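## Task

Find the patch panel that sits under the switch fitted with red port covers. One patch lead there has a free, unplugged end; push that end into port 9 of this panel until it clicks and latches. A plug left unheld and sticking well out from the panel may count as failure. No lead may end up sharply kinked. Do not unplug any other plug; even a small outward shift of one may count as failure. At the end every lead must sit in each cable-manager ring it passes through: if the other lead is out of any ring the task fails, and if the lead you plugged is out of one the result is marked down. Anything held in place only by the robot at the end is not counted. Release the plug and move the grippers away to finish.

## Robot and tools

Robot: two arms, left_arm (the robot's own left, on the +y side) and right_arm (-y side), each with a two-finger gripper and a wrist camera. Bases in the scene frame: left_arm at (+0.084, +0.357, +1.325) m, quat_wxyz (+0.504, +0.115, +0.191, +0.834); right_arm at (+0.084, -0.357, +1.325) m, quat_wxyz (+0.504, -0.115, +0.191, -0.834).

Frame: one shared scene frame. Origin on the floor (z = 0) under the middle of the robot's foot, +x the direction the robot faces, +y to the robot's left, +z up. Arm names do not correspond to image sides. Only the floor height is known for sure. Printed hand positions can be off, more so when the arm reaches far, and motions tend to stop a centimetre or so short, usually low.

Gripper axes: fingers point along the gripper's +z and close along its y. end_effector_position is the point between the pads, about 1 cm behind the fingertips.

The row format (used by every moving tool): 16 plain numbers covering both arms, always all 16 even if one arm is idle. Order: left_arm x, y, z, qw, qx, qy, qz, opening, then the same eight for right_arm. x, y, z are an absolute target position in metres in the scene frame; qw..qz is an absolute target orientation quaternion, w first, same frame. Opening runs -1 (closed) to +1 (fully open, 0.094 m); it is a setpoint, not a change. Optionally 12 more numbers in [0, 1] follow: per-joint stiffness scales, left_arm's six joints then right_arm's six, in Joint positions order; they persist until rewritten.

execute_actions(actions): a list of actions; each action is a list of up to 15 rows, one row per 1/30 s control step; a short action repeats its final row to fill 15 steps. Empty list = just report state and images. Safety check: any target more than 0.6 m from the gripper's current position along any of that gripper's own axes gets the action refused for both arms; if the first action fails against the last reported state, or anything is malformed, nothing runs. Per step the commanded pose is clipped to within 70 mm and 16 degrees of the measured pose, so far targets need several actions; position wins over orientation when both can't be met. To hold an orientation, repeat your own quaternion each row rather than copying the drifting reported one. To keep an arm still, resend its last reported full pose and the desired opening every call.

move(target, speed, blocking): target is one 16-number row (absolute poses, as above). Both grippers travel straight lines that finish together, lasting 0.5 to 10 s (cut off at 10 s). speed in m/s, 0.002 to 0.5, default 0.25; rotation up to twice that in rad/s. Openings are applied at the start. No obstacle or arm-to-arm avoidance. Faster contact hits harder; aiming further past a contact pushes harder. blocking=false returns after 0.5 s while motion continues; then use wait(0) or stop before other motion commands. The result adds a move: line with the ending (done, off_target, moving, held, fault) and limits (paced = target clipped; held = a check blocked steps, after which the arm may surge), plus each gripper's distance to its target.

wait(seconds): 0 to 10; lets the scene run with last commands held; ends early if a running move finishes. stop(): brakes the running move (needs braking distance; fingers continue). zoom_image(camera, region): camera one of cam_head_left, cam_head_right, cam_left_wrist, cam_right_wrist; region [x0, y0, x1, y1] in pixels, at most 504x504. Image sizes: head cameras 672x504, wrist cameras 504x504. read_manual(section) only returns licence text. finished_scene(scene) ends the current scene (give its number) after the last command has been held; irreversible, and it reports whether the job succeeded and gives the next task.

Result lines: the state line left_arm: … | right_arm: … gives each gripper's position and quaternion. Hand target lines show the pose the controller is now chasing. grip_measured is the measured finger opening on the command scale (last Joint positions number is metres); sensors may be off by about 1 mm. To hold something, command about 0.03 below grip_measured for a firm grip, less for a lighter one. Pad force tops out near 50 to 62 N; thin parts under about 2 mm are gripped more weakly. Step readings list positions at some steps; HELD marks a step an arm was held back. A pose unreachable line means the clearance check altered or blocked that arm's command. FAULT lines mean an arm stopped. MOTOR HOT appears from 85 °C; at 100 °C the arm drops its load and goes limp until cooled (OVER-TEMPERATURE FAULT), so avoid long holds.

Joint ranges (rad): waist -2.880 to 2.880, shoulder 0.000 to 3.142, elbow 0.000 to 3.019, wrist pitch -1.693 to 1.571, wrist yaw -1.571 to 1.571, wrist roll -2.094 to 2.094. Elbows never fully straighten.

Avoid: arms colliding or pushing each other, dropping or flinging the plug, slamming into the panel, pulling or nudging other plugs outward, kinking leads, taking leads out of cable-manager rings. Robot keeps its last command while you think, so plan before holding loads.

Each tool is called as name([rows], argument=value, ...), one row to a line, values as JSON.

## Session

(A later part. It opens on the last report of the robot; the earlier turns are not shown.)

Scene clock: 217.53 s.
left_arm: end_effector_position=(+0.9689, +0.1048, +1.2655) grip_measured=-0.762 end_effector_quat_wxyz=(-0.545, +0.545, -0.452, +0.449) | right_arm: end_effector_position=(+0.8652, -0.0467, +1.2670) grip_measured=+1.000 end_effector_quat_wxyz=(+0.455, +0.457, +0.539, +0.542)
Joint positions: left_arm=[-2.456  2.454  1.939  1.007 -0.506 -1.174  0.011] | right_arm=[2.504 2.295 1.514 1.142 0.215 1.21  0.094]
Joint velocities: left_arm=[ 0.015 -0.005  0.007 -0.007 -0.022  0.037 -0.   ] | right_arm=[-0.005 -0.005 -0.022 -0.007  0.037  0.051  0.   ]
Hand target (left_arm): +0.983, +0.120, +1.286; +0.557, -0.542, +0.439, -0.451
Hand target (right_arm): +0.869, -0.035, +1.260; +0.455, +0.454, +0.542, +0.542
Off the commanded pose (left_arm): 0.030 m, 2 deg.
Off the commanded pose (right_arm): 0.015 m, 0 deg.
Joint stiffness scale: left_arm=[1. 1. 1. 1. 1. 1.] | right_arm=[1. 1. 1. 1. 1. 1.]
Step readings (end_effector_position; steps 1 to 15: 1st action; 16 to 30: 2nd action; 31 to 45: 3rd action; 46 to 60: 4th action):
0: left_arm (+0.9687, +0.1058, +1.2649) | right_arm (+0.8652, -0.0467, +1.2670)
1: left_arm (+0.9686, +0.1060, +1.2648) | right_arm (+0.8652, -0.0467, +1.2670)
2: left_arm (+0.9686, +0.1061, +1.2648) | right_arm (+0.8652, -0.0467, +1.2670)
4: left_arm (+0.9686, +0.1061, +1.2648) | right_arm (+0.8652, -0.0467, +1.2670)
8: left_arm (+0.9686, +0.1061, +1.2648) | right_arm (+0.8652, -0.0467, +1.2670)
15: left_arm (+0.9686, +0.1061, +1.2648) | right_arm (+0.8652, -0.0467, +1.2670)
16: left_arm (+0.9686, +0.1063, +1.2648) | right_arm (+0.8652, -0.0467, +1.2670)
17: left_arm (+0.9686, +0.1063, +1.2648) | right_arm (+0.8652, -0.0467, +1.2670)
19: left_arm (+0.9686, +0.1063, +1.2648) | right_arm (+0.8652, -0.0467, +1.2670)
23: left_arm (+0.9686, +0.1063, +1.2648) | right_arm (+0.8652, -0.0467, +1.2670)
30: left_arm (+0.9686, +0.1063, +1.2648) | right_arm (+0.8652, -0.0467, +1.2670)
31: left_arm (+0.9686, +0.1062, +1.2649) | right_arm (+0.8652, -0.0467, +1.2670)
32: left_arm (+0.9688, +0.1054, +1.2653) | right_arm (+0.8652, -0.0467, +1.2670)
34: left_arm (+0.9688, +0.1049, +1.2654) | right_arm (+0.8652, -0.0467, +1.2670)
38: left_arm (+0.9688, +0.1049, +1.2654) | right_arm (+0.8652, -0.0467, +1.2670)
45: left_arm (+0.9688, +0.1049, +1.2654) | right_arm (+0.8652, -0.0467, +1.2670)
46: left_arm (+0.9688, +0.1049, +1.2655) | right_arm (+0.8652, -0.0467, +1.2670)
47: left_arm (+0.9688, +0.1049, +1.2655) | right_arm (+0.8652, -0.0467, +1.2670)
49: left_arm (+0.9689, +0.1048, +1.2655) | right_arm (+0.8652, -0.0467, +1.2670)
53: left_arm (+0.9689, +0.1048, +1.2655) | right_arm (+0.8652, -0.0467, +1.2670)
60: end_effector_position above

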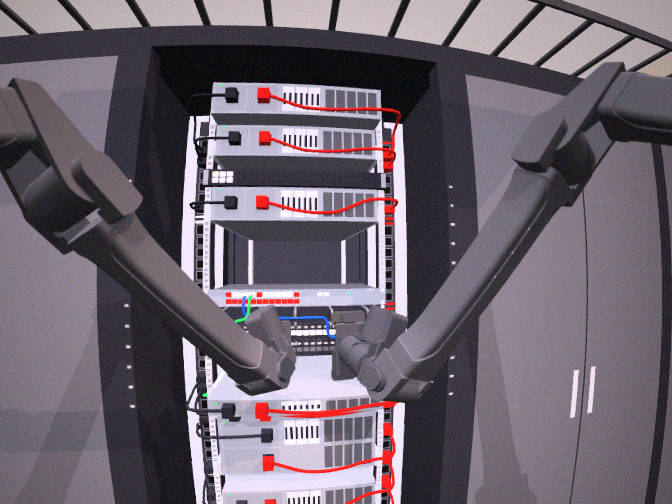

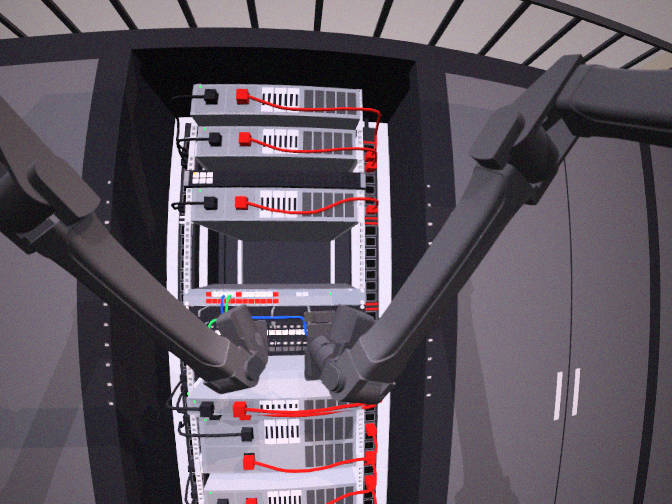

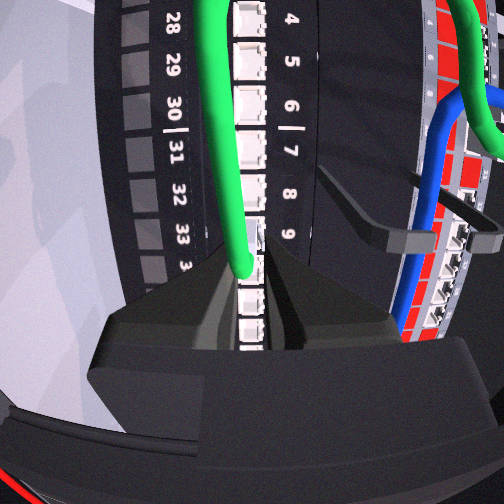

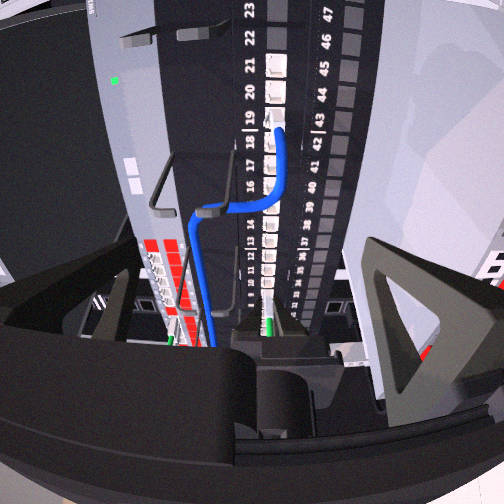

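execute_actions([
  [[0.975,0.121,1.284,0.5566,-0.5423,0.4391,-0.4508,-0.72,0.87,-0.035,1.26,0.4545,0.4545,0.5415,0.5415,1]],
  [[0.967,0.121,1.283,0.5566,-0.5423,0.4391,-0.4508,-0.72,0.87,-0.035,1.26,0.4545,0.4545,0.5415,0.5415,1]],
  [[0.961,0.121,1.282,0.5566,-0.5423,0.4391,-0.4508,-0.72,0.87,-0.035,1.26,0.4545,0.4545,0.5415,0.5415,1]],
  [[0.956,0.121,1.281,0.5566,-0.5423,0.4391,-0.4508,-0.72,0.87,-0.035,1.26,0.4545,0.4545,0.5415,0.5415,1]],
])

zoom_image(camera="cam_right_wrist", region=[220,250,320,350])

Scene clock: 219.73 s.
left_arm: end_effector_position=(+0.9492, +0.1073, +1.2531) grip_measured=-0.723 end_effector_quat_wxyz=(-0.542, +0.545, -0.462, +0.443) | right_arm: end_effector_position=(+0.8652, -0.0467, +1.2670) grip_measured=+1.000 end_effector_quat_wxyz=(+0.455, +0.457, +0.539, +0.542)
Joint positions: left_arm=[-2.456  2.432  1.853  1.05  -0.507 -1.17   0.013] | right_arm=[2.504 2.295 1.514 1.142 0.215 1.21  0.094]
Joint velocities: left_arm=[ 0.005 -0.005  0.007 -0.022 -0.022 -0.051 -0.   ] | right_arm=[ 0.005 -0.005 -0.002 -0.012 -0.037  0.022  0.   ]
Hand target (left_arm): +0.956, +0.121, +1.280; +0.556, -0.543, +0.439, -0.451
Hand target (right_arm): +0.869, -0.035, +1.260; +0.455, +0.454, +0.542, +0.542
Off the commanded pose (left_arm): 0.032 m, 3 deg.
Off the commanded pose (right_arm): 0.015 m, 0 deg.
Joint stiffness scale: left_arm=[1. 1. 1. 1. 1. 1.] | right_arm=[1. 1. 1. 1. 1. 1.]
Step readings (end_effector_position; steps 1 to 15: 1st action; 16 to 30: 2nd action; 31 to 45: 3rd action; 46 to 60: 4th action):
0: left_arm (+0.9689, +0.1048, +1.2655) | right_arm (+0.8652, -0.0467, +1.2670)
1: left_arm (+0.9686, +0.1046, +1.2650) | right_arm (+0.8652, -0.0467, +1.2670)
2: left_arm (+0.9686, +0.1046, +1.2653) | right_arm (+0.8652, -0.0467, +1.2670)
4: left_arm (+0.9682, +0.1045, +1.2650) | right_arm (+0.8652, -0.0467, +1.2670)
8: left_arm (+0.9678, +0.1044, +1.2643) | right_arm (+0.8652, -0.0467, +1.2670)
15: left_arm (+0.9678, +0.1044, +1.2643) | right_arm (+0.8652, -0.0467, +1.2670)
16: left_arm (+0.9670, +0.1045, +1.2637) | right_arm (+0.8652, -0.0467, +1.2670)
17: left_arm (+0.9654, +0.1049, +1.2633) | right_arm (+0.8652, -0.0467, +1.2670)
19: left_arm (+0.9627, +0.1054, +1.2620) | right_arm (+0.8652, -0.0467, +1.2670)
23: left_arm (+0.9602, +0.1051, +1.2587) | right_arm (+0.8652, -0.0467, +1.2670)
30: left_arm (+0.9598, +0.1050, +1.2580) | right_arm (+0.8652, -0.0467, +1.2670)
31: left_arm (+0.9591, +0.1051, +1.2574) | right_arm (+0.8652, -0.0467, +1.2670)
32: left_arm (+0.9580, +0.1056, +1.2578) | right_arm (+0.8652, -0.0467, +1.2670)
34: left_arm (+0.9559, +0.1061, +1.2571) | right_arm (+0.8652, -0.0467, +1.2670)
38: left_arm (+0.9540, +0.1060, +1.2548) | right_arm (+0.8652, -0.0467, +1.2670)
45: left_arm (+0.9539, +0.1061, +1.2549) | right_arm (+0.8652, -0.0467, +1.2670)
46: left_arm (+0.9533, +0.1062, +1.2546) | right_arm (+0.8652, -0.0467, +1.2670)
47: left_arm (+0.9524, +0.1067, +1.2549) | right_arm (+0.8652, -0.0467, +1.2670)
49: left_arm (+0.9507, +0.1073, +1.2544) | right_arm (+0.8652, -0.0467, +1.2670)
53: left_arm (+0.9493, +0.1073, +1.2531) | right_arm (+0.8652, -0.0467, +1.2670)
60: end_effector_position above

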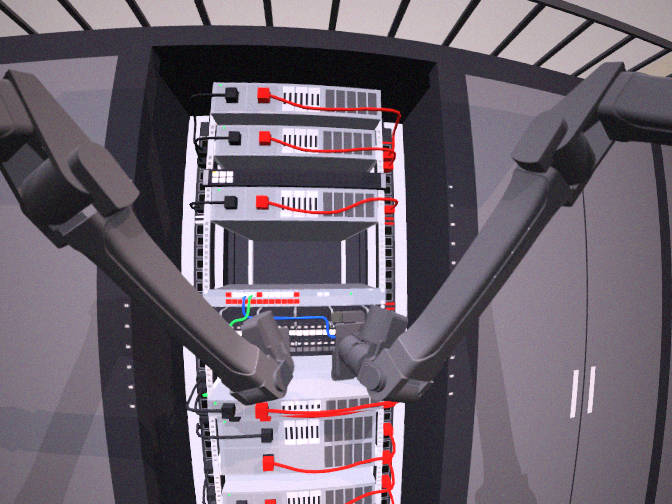

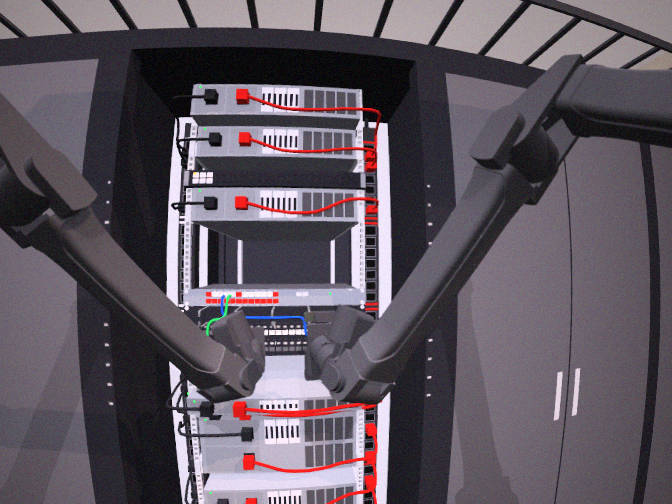

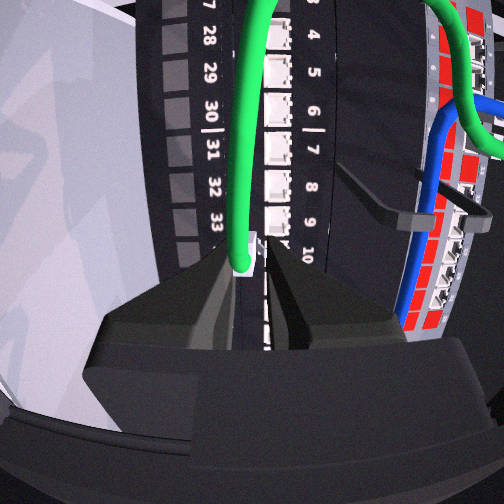

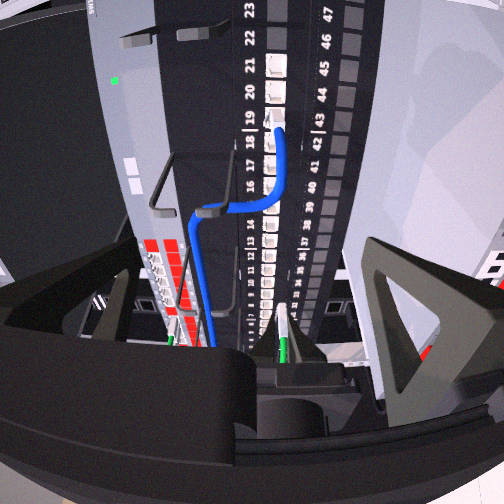

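Region (220, 250, 320, 350) of cam_right_wrist's 504x504 image, scaled by 5.040, with more detail than that image has.

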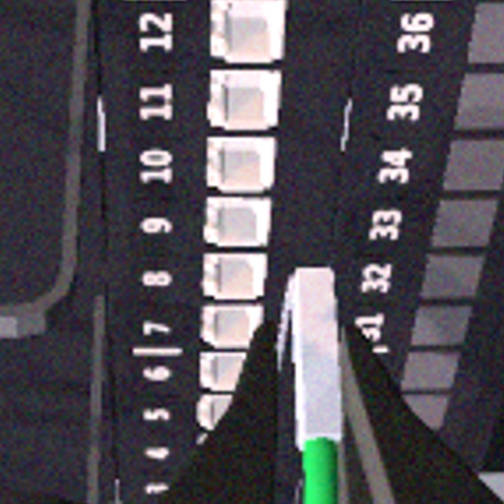

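execute_actions([
  [[0.956,0.121,1.281,0.5566,-0.5423,0.4391,-0.4508,-0.82,0.87,-0.035,1.26,0.4545,0.4545,0.5415,0.5415,1]],
  [[0.956,0.121,1.281,0.5566,-0.5423,0.4391,-0.4508,-0.88,0.87,-0.035,1.26,0.4545,0.4545,0.5415,0.5415,1]],
])

zoom_image(camera="cam_right_wrist", region=[220,250,320,350])

zoom_image(camera="cam_left_wrist", region=[190,180,330,320])

Scene clock: 221.10 s.
left_arm: end_effector_position=(+0.9492, +0.1073, +1.2531) grip_measured=-0.860 end_effector_quat_wxyz=(-0.542, +0.545, -0.462, +0.443) | right_arm: end_effector_position=(+0.8652, -0.0467, +1.2670) grip_measured=+1.000 end_effector_quat_wxyz=(+0.455, +0.457, +0.539, +0.542)
Joint positions: left_arm=[-2.456  2.432  1.853  1.05  -0.507 -1.17   0.007] | right_arm=[2.504 2.295 1.514 1.142 0.215 1.21  0.094]
Joint velocities: left_arm=[-0.015  0.005  0.007 -0.002 -0.007 -0.007  0.   ] | right_arm=[-0.005 -0.005 -0.002 -0.002  0.007 -0.022  0.   ]
Hand target (left_arm): +0.956, +0.121, +1.280; +0.556, -0.543, +0.439, -0.451
Hand target (right_arm): +0.869, -0.035, +1.260; +0.455, +0.454, +0.542, +0.542
Off the commanded pose (left_arm): 0.032 m, 3 deg.
Off the commanded pose (right_arm): 0.015 m, 0 deg.
Joint stiffness scale: left_arm=[1. 1. 1. 1. 1. 1.] | right_arm=[1. 1. 1. 1. 1. 1.]
Step readings (end_effector_position; steps 1 to 15: 1st action; 16 to 30: 2nd action):
0: left_arm (+0.9492, +0.1073, +1.2531) | right_arm (+0.8652, -0.0467, +1.2670)
1: left_arm (+0.9492, +0.1073, +1.2531) | right_arm (+0.8652, -0.0467, +1.2670)
2: left_arm (+0.9492, +0.1073, +1.2531) | right_arm (+0.8652, -0.0467, +1.2670)
4: left_arm (+0.9492, +0.1073, +1.2531) | right_arm (+0.8652, -0.0467, +1.2670)
8: left_arm (+0.9492, +0.1073, +1.2531) | right_arm (+0.8652, -0.0467, +1.2670)
15: left_arm (+0.9492, +0.1073, +1.2531) | right_arm (+0.8652, -0.0467, +1.2670)
16: left_arm (+0.9492, +0.1073, +1.2531) | right_arm (+0.8652, -0.0467, +1.2670)
17: left_arm (+0.9492, +0.1073, +1.2531) | right_arm (+0.8652, -0.0467, +1.2670)
19: left_arm (+0.9492, +0.1073, +1.2531) | right_arm (+0.8652, -0.0467, +1.2670)
23: left_arm (+0.9492, +0.1073, +1.2531) | right_arm (+0.8652, -0.0467, +1.2670)
30: end_effector_position above

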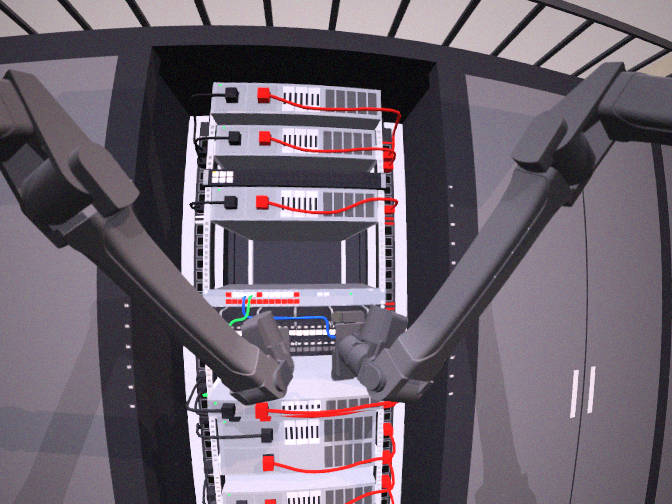

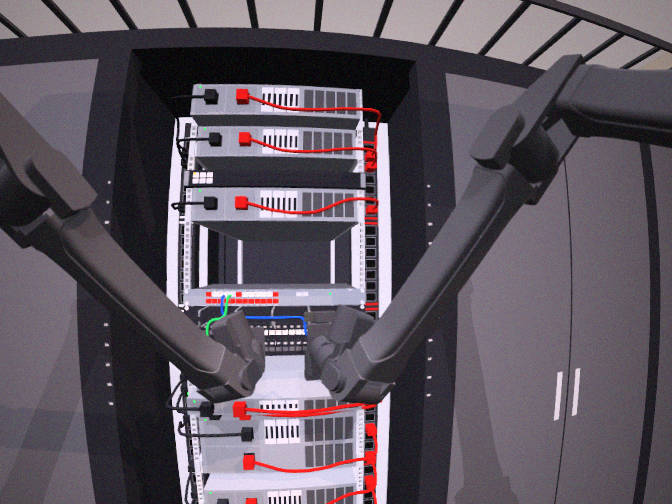

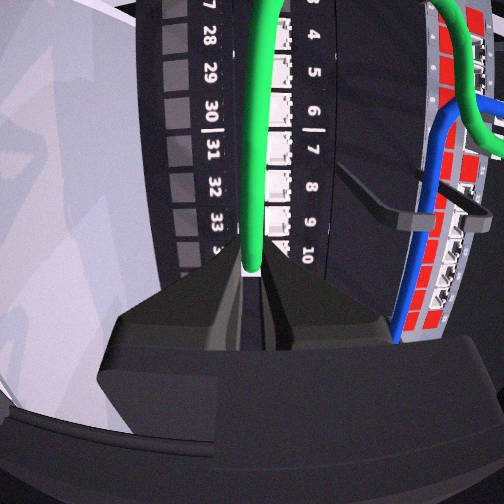

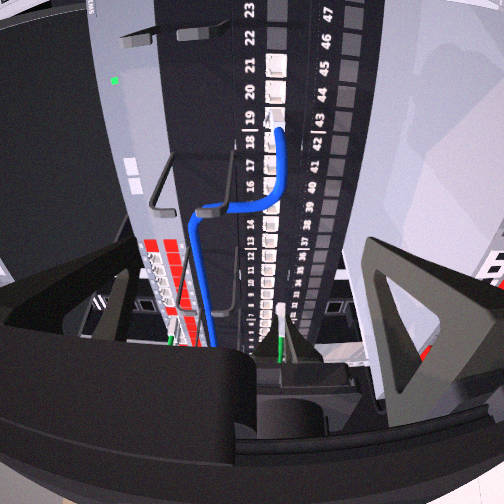

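Region (220, 250, 320, 350) of cam_right_wrist's 504x504 image, scaled by 5.040, with more detail than that image has.

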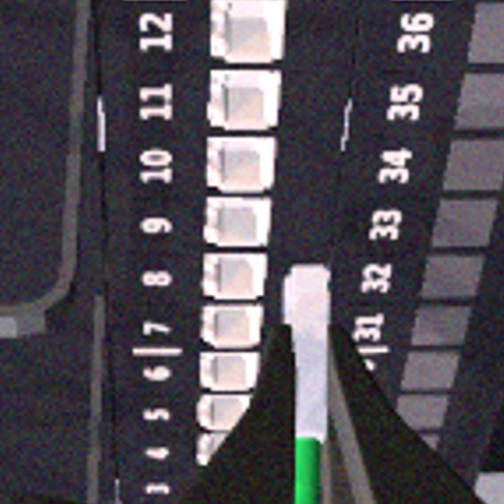

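Region (190, 180, 330, 320) of cam_left_wrist's 504x504 image, scaled by 3.600, with more detail than that image has.

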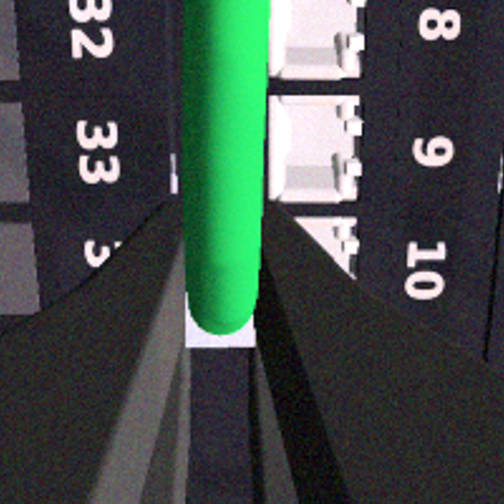

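execute_actions([
  [[0.955,0.123,1.286,0.5566,-0.5423,0.4391,-0.4508,-0.89,0.87,-0.035,1.26,0.4545,0.4545,0.5415,0.5415,1]],
  [[0.955,0.123,1.290,0.5566,-0.5423,0.4391,-0.4508,-0.89,0.87,-0.035,1.26,0.4545,0.4545,0.5415,0.5415,1]],
  [[0.956,0.123,1.293,0.5566,-0.5423,0.4391,-0.4508,-0.89,0.87,-0.035,1.26,0.4545,0.4545,0.5415,0.5415,1]],
])

Scene clock: 223.00 s.
left_arm: end_effector_position=(+0.9492, +0.1117, +1.2635) grip_measured=-0.860 end_effector_quat_wxyz=(-0.543, +0.546, -0.460, +0.443) | right_arm: end_effector_position=(+0.8652, -0.0467, +1.2670) grip_measured=+1.000 end_effector_quat_wxyz=(+0.455, +0.457, +0.539, +0.542)
Joint positions: left_arm=[-2.456  2.408  1.832  1.05  -0.509 -1.17   0.007] | right_arm=[2.504 2.295 1.514 1.142 0.215 1.21  0.094]
Joint velocities: left_arm=[ 0.005  0.005 -0.002 -0.002 -0.007 -0.037 -0.001] | right_arm=[ 0.015 -0.005 -0.012  0.002 -0.022  0.007  0.   ]
Hand target (left_arm): +0.956, +0.123, +1.292; +0.556, -0.543, +0.439, -0.451
Hand target (right_arm): +0.869, -0.035, +1.260; +0.455, +0.454, +0.542, +0.542
Off the commanded pose (left_arm): 0.032 m, 3 deg.
Off the commanded pose (right_arm): 0.015 m, 0 deg.
Joint stiffness scale: left_arm=[1. 1. 1. 1. 1. 1.] | right_arm=[1. 1. 1. 1. 1. 1.]
Step readings (end_effector_position; steps 1 to 15: 1st action; 16 to 30: 2nd action; 31 to 45: 3rd action):
0: left_arm (+0.9492, +0.1073, +1.2531) | right_arm (+0.8652, -0.0467, +1.2670)
1: left_arm (+0.9489, +0.1074, +1.2532) | right_arm (+0.8652, -0.0467, +1.2670)
2: left_arm (+0.9483, +0.1077, +1.2531) | right_arm (+0.8652, -0.0467, +1.2670)
4: left_arm (+0.9474, +0.1082, +1.2536) | right_arm (+0.8652, -0.0467, +1.2670)
8: left_arm (+0.9478, +0.1090, +1.2559) | right_arm (+0.8652, -0.0467, +1.2670)
15: left_arm (+0.9485, +0.1096, +1.2583) | right_arm (+0.8652, -0.0467, +1.2670)
16: left_arm (+0.9484, +0.1097, +1.2583) | right_arm (+0.8652, -0.0467, +1.2670)
17: left_arm (+0.9481, +0.1099, +1.2581) | right_arm (+0.8652, -0.0467, +1.2670)
19: left_arm (+0.9477, +0.1101, +1.2582) | right_arm (+0.8652, -0.0467, +1.2670)
23: left_arm (+0.9478, +0.1104, +1.2590) | right_arm (+0.8652, -0.0467, +1.2670)
30: left_arm (+0.9482, +0.1107, +1.2602) | right_arm (+0.8652, -0.0467, +1.2670)
31: left_arm (+0.9483, +0.1108, +1.2605) | right_arm (+0.8652, -0.0467, +1.2670)
32: left_arm (+0.9483, +0.1109, +1.2605) | right_arm (+0.8652, -0.0467, +1.2670)
34: left_arm (+0.9485, +0.1111, +1.2611) | right_arm (+0.8652, -0.0467, +1.2670)
38: left_arm (+0.9489, +0.1115, +1.2626) | right_arm (+0.8652, -0.0467, +1.2670)
45: end_effector_position above

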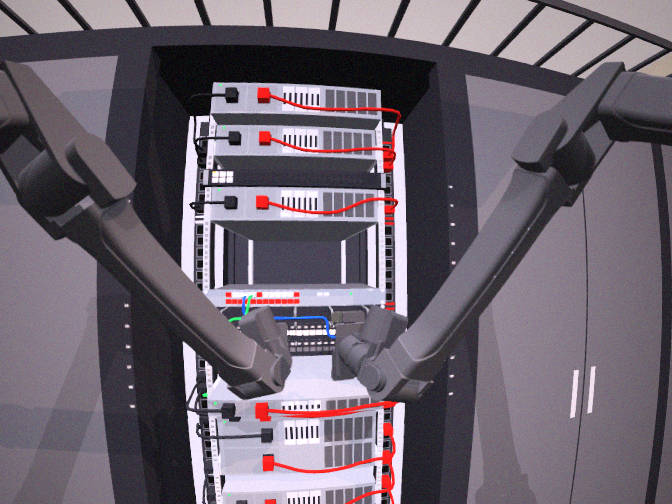

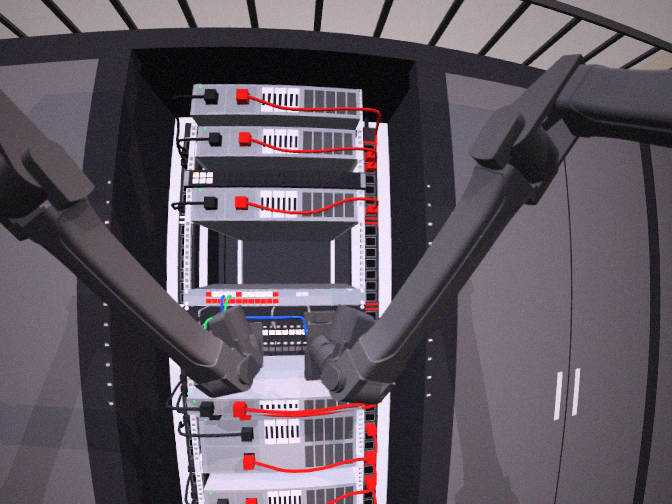

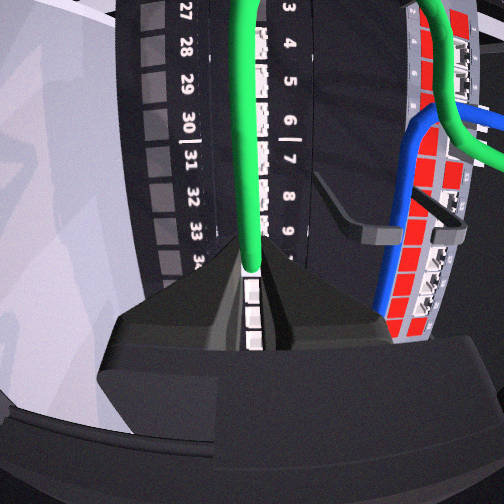

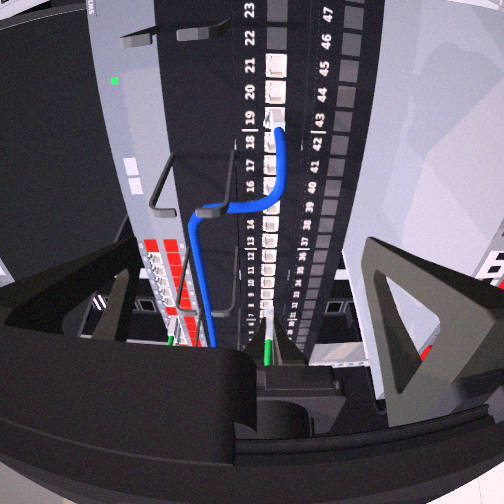

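execute_actions([
  [[0.959,0.122,1.293,0.5566,-0.5423,0.4391,-0.4508,-0.89,0.87,-0.035,1.26,0.4545,0.4545,0.5415,0.5415,1]],
  [[0.962,0.122,1.292,0.5566,-0.5423,0.4391,-0.4508,-0.89,0.87,-0.035,1.26,0.4545,0.4545,0.5415,0.5415,1]],
  [[0.965,0.122,1.291,0.5566,-0.5423,0.4391,-0.4508,-0.89,0.87,-0.035,1.26,0.4545,0.4545,0.5415,0.5415,1]],
])

zoom_image(camera="cam_right_wrist", region=[235,260,305,330])

Scene clock: 224.77 s.
left_arm: end_effector_position=(+0.9492, +0.1117, +1.2635) grip_measured=-0.860 end_effector_quat_wxyz=(-0.543, +0.546, -0.460, +0.443) | right_arm: end_effector_position=(+0.8652, -0.0467, +1.2670) grip_measured=+1.000 end_effector_quat_wxyz=(+0.455, +0.457, +0.539, +0.542)
Joint positions: left_arm=[-2.456  2.408  1.832  1.05  -0.509 -1.17   0.007] | right_arm=[2.504 2.295 1.514 1.142 0.215 1.21  0.094]
Joint velocities: left_arm=[-0.015 -0.024  0.007  0.002 -0.007 -0.051 -0.   ] | right_arm=[-0.015 -0.015  0.012 -0.012 -0.022 -0.007  0.   ]
Hand target (left_arm): +0.963, +0.123, +1.291; +0.556, -0.543, +0.439, -0.451
Hand target (right_arm): +0.869, -0.035, +1.260; +0.455, +0.454, +0.542, +0.542
Off the commanded pose (left_arm): 0.033 m, 3 deg.
Off the commanded pose (right_arm): 0.015 m, 0 deg.
Joint stiffness scale: left_arm=[1. 1. 1. 1. 1. 1.] | right_arm=[1. 1. 1. 1. 1. 1.]
Step readings (end_effector_position; steps 1 to 15: 1st action; 16 to 30: 2nd action; 31 to 45: 3rd action):
0: left_arm (+0.9492, +0.1117, +1.2635) | right_arm (+0.8652, -0.0467, +1.2670)
1: left_arm (+0.9492, +0.1117, +1.2635) | right_arm (+0.8652, -0.0467, +1.2670)
2: left_arm (+0.9492, +0.1117, +1.2635) | right_arm (+0.8652, -0.0467, +1.2670)
4: left_arm (+0.9492, +0.1117, +1.2635) | right_arm (+0.8652, -0.0467, +1.2670)
8: left_arm (+0.9492, +0.1117, +1.2635) | right_arm (+0.8652, -0.0467, +1.2670)
15: left_arm (+0.9492, +0.1117, +1.2635) | right_arm (+0.8652, -0.0467, +1.2670)
16: left_arm (+0.9492, +0.1117, +1.2635) | right_arm (+0.8652, -0.0467, +1.2670)
17: left_arm (+0.9492, +0.1117, +1.2635) | right_arm (+0.8652, -0.0467, +1.2670)
19: left_arm (+0.9492, +0.1117, +1.2635) | right_arm (+0.8652, -0.0467, +1.2670)
23: left_arm (+0.9492, +0.1117, +1.2635) | right_arm (+0.8652, -0.0467, +1.2670)
30: left_arm (+0.9492, +0.1117, +1.2635) | right_arm (+0.8652, -0.0467, +1.2670)
31: left_arm (+0.9492, +0.1117, +1.2635) | right_arm (+0.8652, -0.0467, +1.2670)
32: left_arm (+0.9492, +0.1117, +1.2635) | right_arm (+0.8652, -0.0467, +1.2670)
34: left_arm (+0.9492, +0.1117, +1.2635) | right_arm (+0.8652, -0.0467, +1.2670)
38: left_arm (+0.9492, +0.1117, +1.2635) | right_arm (+0.8652, -0.0467, +1.2670)
45: end_effector_position above

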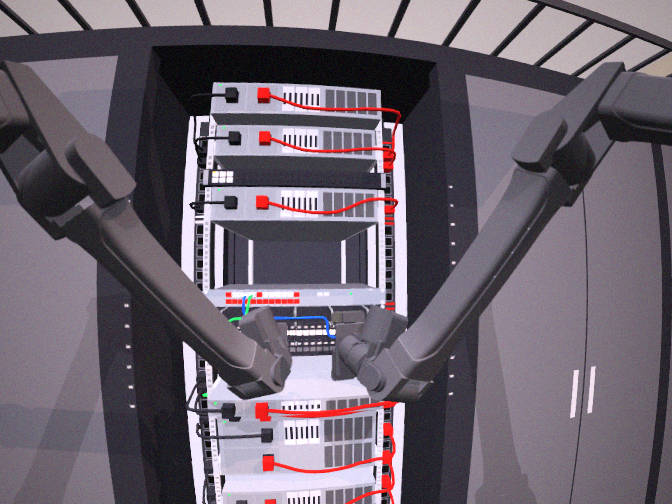

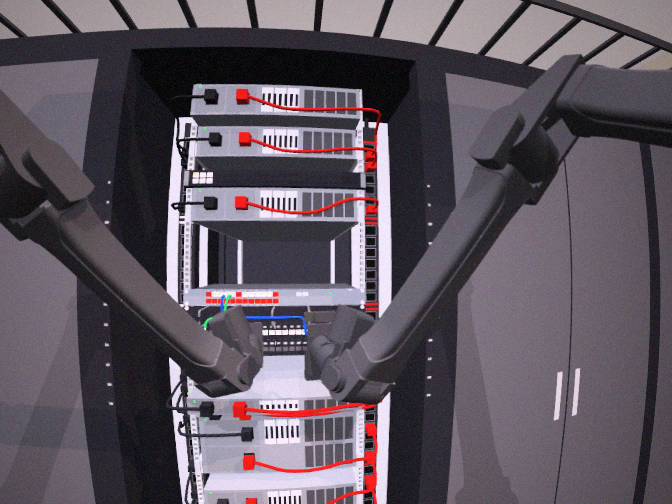

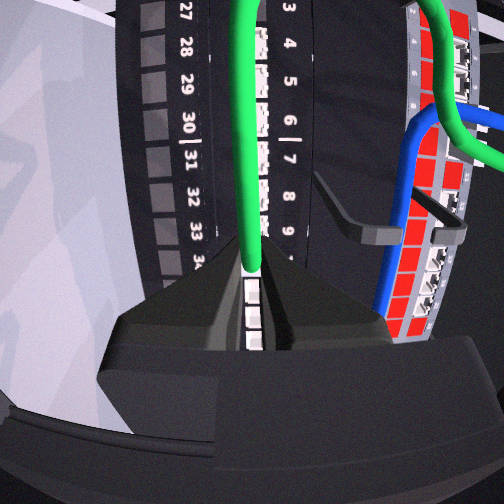

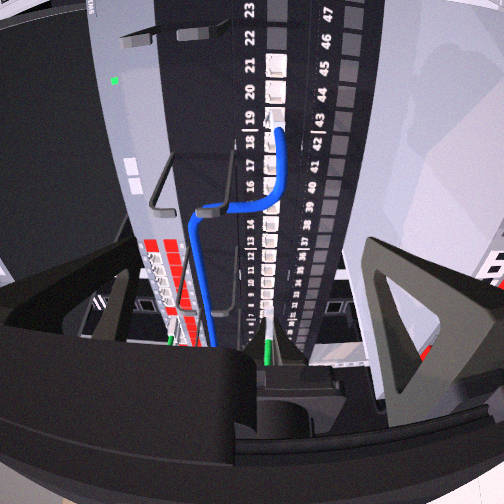

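Region (235, 260, 305, 330) of cam_right_wrist's 504x504 image, scaled by 7.200, with more detail than that image has.

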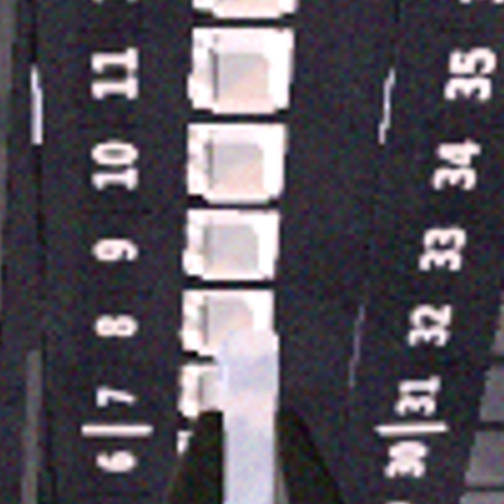

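execute_actions([
  [[0.969,0.122,1.289,0.5566,-0.5423,0.4391,-0.4508,-0.89,0.87,-0.035,1.26,0.4545,0.4545,0.5415,0.5415,1]],
  [[0.972,0.122,1.288,0.5566,-0.5423,0.4391,-0.4508,-0.89,0.87,-0.035,1.26,0.4545,0.4545,0.5415,0.5415,1]],
  [[0.975,0.122,1.287,0.5566,-0.5423,0.4391,-0.4508,-0.89,0.87,-0.035,1.26,0.4545,0.4545,0.5415,0.5415,1]],
])

zoom_image(camera="cam_right_wrist", region=[235,260,305,330])

Scene clock: 226.47 s.
left_arm: end_effector_position=(+0.9581, +0.1125, +1.2759) grip_measured=-0.860 end_effector_quat_wxyz=(-0.547, +0.544, -0.451, +0.449) | right_arm: end_effector_position=(+0.8652, -0.0467, +1.2670) grip_measured=+1.000 end_effector_quat_wxyz=(+0.455, +0.457, +0.539, +0.542)
Joint positions: left_arm=[-2.456  2.408  1.863  1.044 -0.506 -1.17   0.007] | right_arm=[2.504 2.295 1.514 1.142 0.215 1.21  0.094]
Joint velocities: left_arm=[-0.015 -0.015 -0.007 -0.022 -0.022  0.051  0.001] | right_arm=[-0.015 -0.005  0.002  0.007 -0.022 -0.022  0.   ]
Hand target (left_arm): +0.973, +0.123, +1.288; +0.556, -0.542, +0.439, -0.451
Hand target (right_arm): +0.869, -0.035, +1.260; +0.455, +0.454, +0.542, +0.542
Off the commanded pose (left_arm): 0.022 m, 2 deg.
Off the commanded pose (right_arm): 0.015 m, 0 deg.
Joint stiffness scale: left_arm=[1. 1. 1. 1. 1. 1.] | right_arm=[1. 1. 1. 1. 1. 1.]
Step readings (end_effector_position; steps 1 to 15: 1st action; 16 to 30: 2nd action; 31 to 45: 3rd action):
0: left_arm (+0.9492, +0.1117, +1.2635) | right_arm (+0.8652, -0.0467, +1.2670)
1: left_arm (+0.9492, +0.1117, +1.2635) | right_arm (+0.8652, -0.0467, +1.2670)
2: left_arm (+0.9492, +0.1116, +1.2635) | right_arm (+0.8652, -0.0467, +1.2670)
4: left_arm (+0.9492, +0.1116, +1.2635) | right_arm (+0.8652, -0.0467, +1.2670)
8: left_arm (+0.9492, +0.1116, +1.2635) | right_arm (+0.8652, -0.0467, +1.2670)
15: left_arm (+0.9492, +0.1116, +1.2635) | right_arm (+0.8652, -0.0467, +1.2670)
16: left_arm (+0.9494, +0.1116, +1.2639) | right_arm (+0.8652, -0.0467, +1.2670)
17: left_arm (+0.9499, +0.1116, +1.2646) | right_arm (+0.8652, -0.0467, +1.2670)
19: left_arm (+0.9511, +0.1118, +1.2665) | right_arm (+0.8652, -0.0467, +1.2670)
23: left_arm (+0.9534, +0.1123, +1.2700) | right_arm (+0.8652, -0.0467, +1.2670)
30: left_arm (+0.9539, +0.1124, +1.2707) | right_arm (+0.8652, -0.0467, +1.2670)
31: left_arm (+0.9542, +0.1123, +1.2712) | right_arm (+0.8652, -0.0467, +1.2670)
32: left_arm (+0.9547, +0.1122, +1.2715) | right_arm (+0.8652, -0.0467, +1.2670)
34: left_arm (+0.9558, +0.1123, +1.2729) | right_arm (+0.8652, -0.0467, +1.2670)
38: left_arm (+0.9578, +0.1126, +1.2757) | right_arm (+0.8652, -0.0467, +1.2670)
45: end_effector_position above

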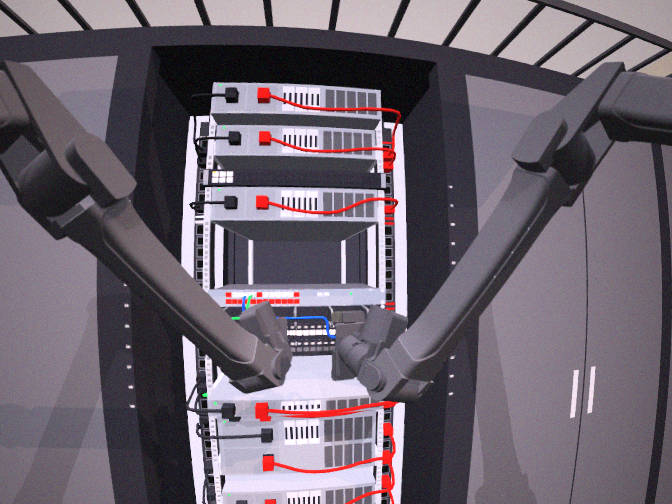

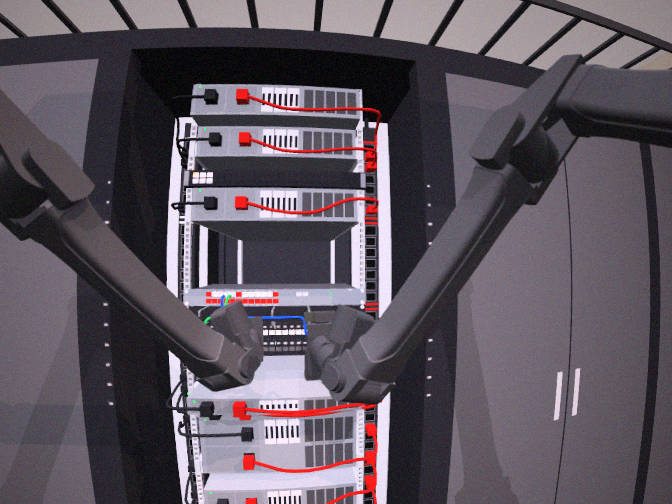

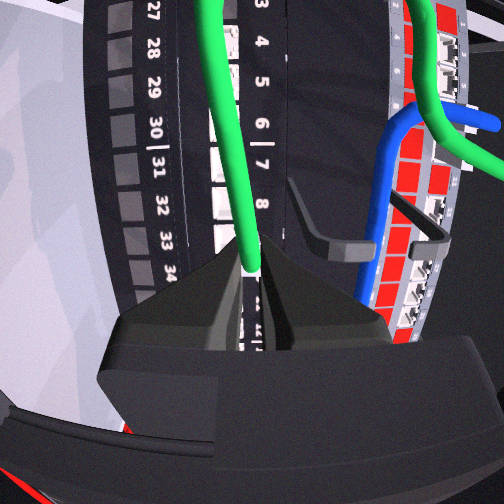

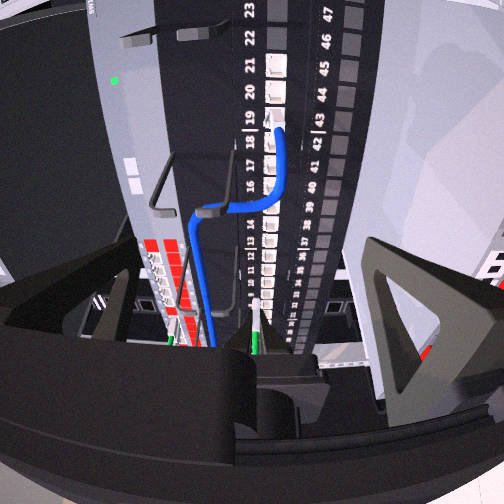

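Region (235, 260, 305, 330) of cam_right_wrist's 504x504 image, scaled by 7.200, with more detail than that image has.

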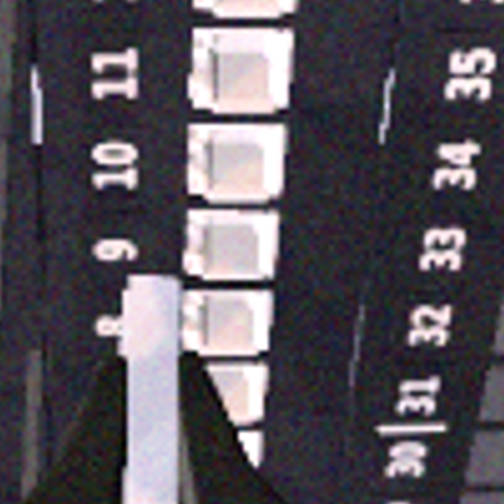

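execute_actions([
  [[0.975,0.120,1.282,0.5566,-0.5423,0.4391,-0.4508,-0.89,0.87,-0.035,1.26,0.4545,0.4545,0.5415,0.5415,1]],
  [[0.975,0.118,1.278,0.5566,-0.5423,0.4391,-0.4508,-0.89,0.87,-0.035,1.26,0.4545,0.4545,0.5415,0.5415,1]],
  [[0.975,0.117,1.275,0.5566,-0.5423,0.4391,-0.4508,-0.89,0.87,-0.035,1.26,0.4545,0.4545,0.5415,0.5415,1]],
])

Scene clock: 228.23 s.
left_arm: end_effector_position=(+0.9599, +0.1085, +1.2671) grip_measured=-0.860 end_effector_quat_wxyz=(-0.548, +0.543, -0.450, +0.450) | right_arm: end_effector_position=(+0.8652, -0.0467, +1.2670) grip_measured=+1.000 end_effector_quat_wxyz=(+0.455, +0.457, +0.539, +0.542)
Joint positions: left_arm=[-2.456  2.435  1.892  1.044 -0.506 -1.17   0.007] | right_arm=[2.504 2.295 1.514 1.142 0.215 1.21  0.094]
Joint velocities: left_arm=[ 0.005 -0.015  0.007 -0.027 -0.095 -0.037 -0.   ] | right_arm=[-0.015  0.005 -0.007 -0.007  0.022  0.007  0.   ]
Hand target (left_arm): +0.973, +0.118, +1.276; +0.556, -0.542, +0.439, -0.451
Hand target (right_arm): +0.869, -0.035, +1.260; +0.455, +0.454, +0.542, +0.542
Off the commanded pose (left_arm): 0.019 m, 2 deg.
Off the commanded pose (right_arm): 0.015 m, 0 deg.
Joint stiffness scale: left_arm=[1. 1. 1. 1. 1. 1.] | right_arm=[1. 1. 1. 1. 1. 1.]
Step readings (end_effector_position; steps 1 to 15: 1st action; 16 to 30: 2nd action; 31 to 45: 3rd action):
0: left_arm (+0.9581, +0.1125, +1.2759) | right_arm (+0.8652, -0.0467, +1.2670)
1: left_arm (+0.9583, +0.1124, +1.2758) | right_arm (+0.8652, -0.0467, +1.2670)
2: left_arm (+0.9588, +0.1122, +1.2758) | right_arm (+0.8652, -0.0467, +1.2670)
4: left_arm (+0.9595, +0.1119, +1.2755) | right_arm (+0.8652, -0.0467, +1.2670)
8: left_arm (+0.9593, +0.1113, +1.2739) | right_arm (+0.8652, -0.0467, +1.2670)
15: left_arm (+0.9590, +0.1110, +1.2727) | right_arm (+0.8652, -0.0467, +1.2670)
16: left_arm (+0.9591, +0.1109, +1.2726) | right_arm (+0.8652, -0.0467, +1.2670)
17: left_arm (+0.9597, +0.1108, +1.2729) | right_arm (+0.8652, -0.0467, +1.2670)
19: left_arm (+0.9603, +0.1104, +1.2724) | right_arm (+0.8652, -0.0467, +1.2670)
23: left_arm (+0.9600, +0.1098, +1.2705) | right_arm (+0.8652, -0.0467, +1.2670)
30: left_arm (+0.9596, +0.1093, +1.2690) | right_arm (+0.8652, -0.0467, +1.2670)
31: left_arm (+0.9597, +0.1094, +1.2691) | right_arm (+0.8652, -0.0467, +1.2670)
32: left_arm (+0.9599, +0.1093, +1.2691) | right_arm (+0.8652, -0.0467, +1.2670)
34: left_arm (+0.9604, +0.1091, +1.2692) | right_arm (+0.8652, -0.0467, +1.2670)
38: left_arm (+0.9602, +0.1088, +1.2680) | right_arm (+0.8652, -0.0467, +1.2670)
45: end_effector_position above

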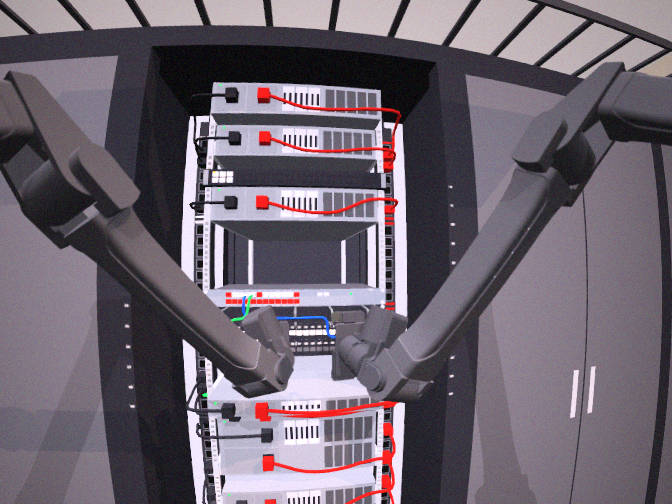

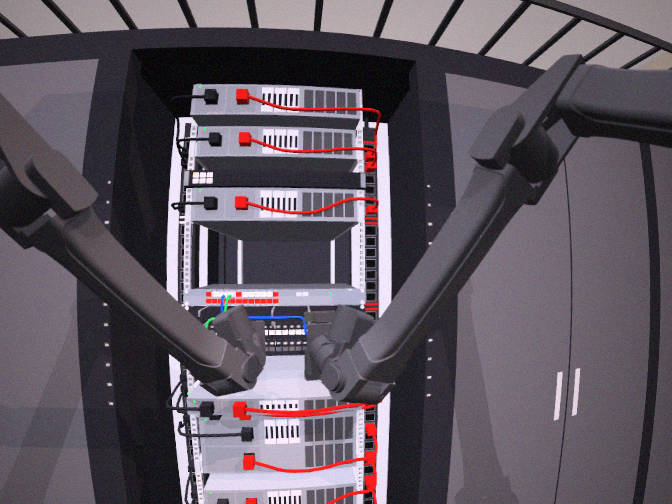

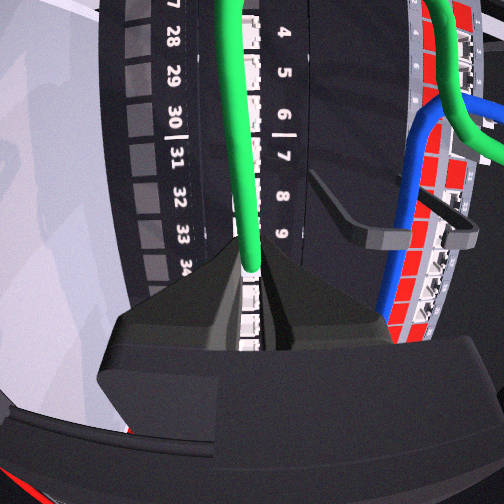

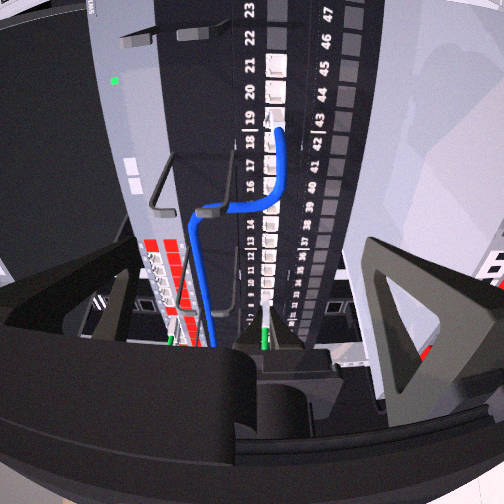

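Both joints are now loaded in the advancing direction.

execute_actions([
  [[0.976,0.116,1.2725,0.5566,-0.5423,0.4391,-0.4508,-0.89,0.87,-0.035,1.26,0.4545,0.4545,0.5415,0.5415,1]],
])

zoom_image(camera="cam_right_wrist", region=[235,260,305,330])

Scene clock: 228.90 s.
left_arm: end_effector_position=(+0.9609, +0.1074, +1.2652) grip_measured=-0.860 end_effector_quat_wxyz=(-0.548, +0.543, -0.449, +0.450) | right_arm: end_effector_position=(+0.8652, -0.0467, +1.2670) grip_measured=+1.000 end_effector_quat_wxyz=(+0.455, +0.457, +0.539, +0.542)
Joint positions: left_arm=[-2.456  2.443  1.903  1.044 -0.506 -1.17   0.007] | right_arm=[2.504 2.295 1.514 1.142 0.215 1.21  0.094]
Joint velocities: left_arm=[-0.015 -0.015  0.007 -0.002 -0.066 -0.007  0.001] | right_arm=[ 0.005 -0.015 -0.007 -0.002 -0.007  0.037  0.   ]
Hand target (left_arm): +0.974, +0.117, +1.273; +0.556, -0.542, +0.439, -0.451
Hand target (right_arm): +0.869, -0.035, +1.260; +0.455, +0.454, +0.542, +0.542
Off the commanded pose (left_arm): 0.019 m, 2 deg.
Off the commanded pose (right_arm): 0.015 m, 0 deg.
Joint stiffness scale: left_arm=[1. 1. 1. 1. 1. 1.] | right_arm=[1. 1. 1. 1. 1. 1.]
Step readings (end_effector_position):
0: left_arm (+0.9599, +0.1085, +1.2671) | right_arm (+0.8652, -0.0467, +1.2670)
1: left_arm (+0.9600, +0.1084, +1.2670) | right_arm (+0.8652, -0.0467, +1.2670)
2: left_arm (+0.9605, +0.1084, +1.2673) | right_arm (+0.8652, -0.0467, +1.2670)
4: left_arm (+0.9612, +0.1081, +1.2674) | right_arm (+0.8652, -0.0467, +1.2670)
8: left_arm (+0.9611, +0.1077, +1.2661) | right_arm (+0.8652, -0.0467, +1.2670)
15: end_effector_position above

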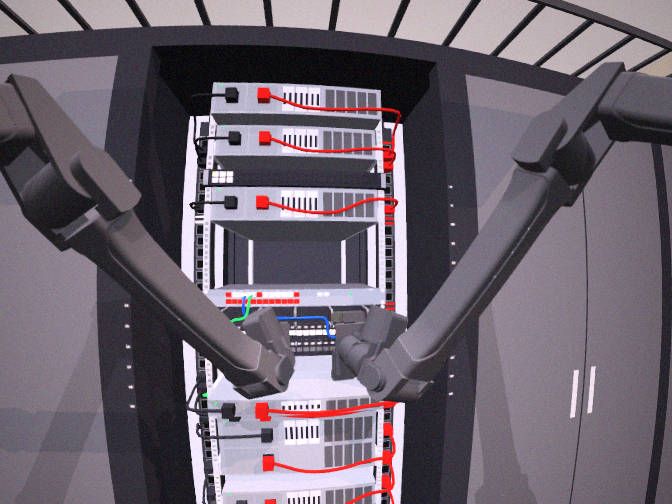

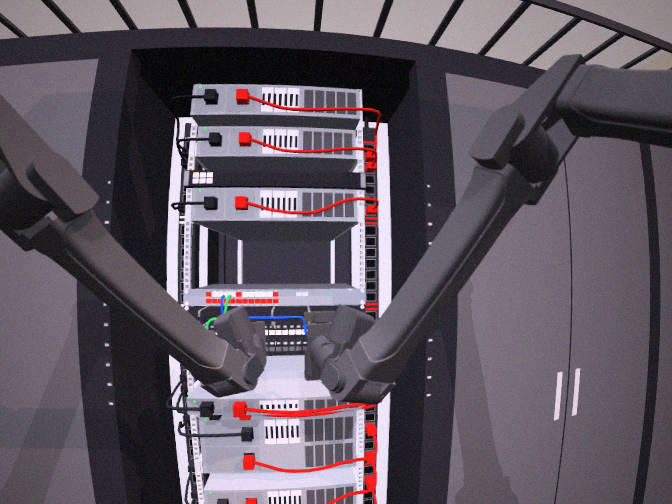

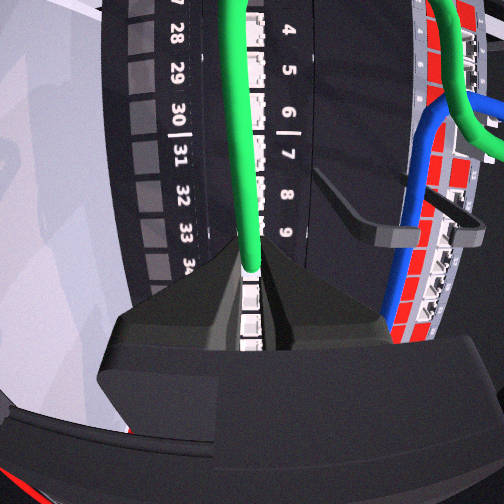

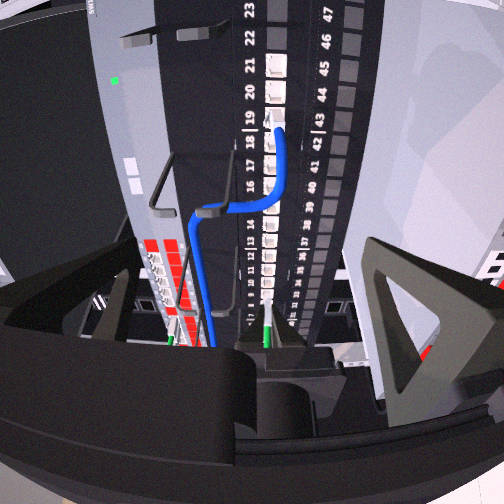

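Region (235, 260, 305, 330) of cam_right_wrist's 504x504 image, scaled by 7.200, with more detail than that image has.

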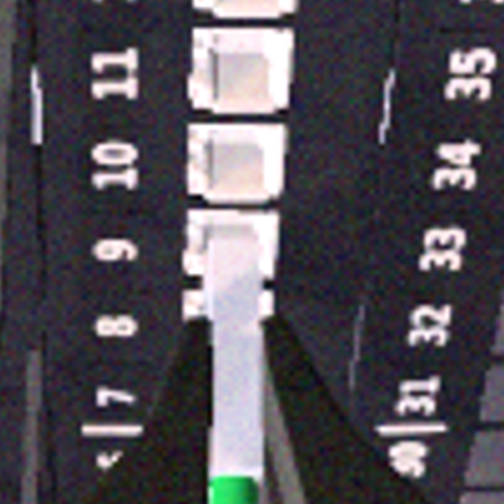

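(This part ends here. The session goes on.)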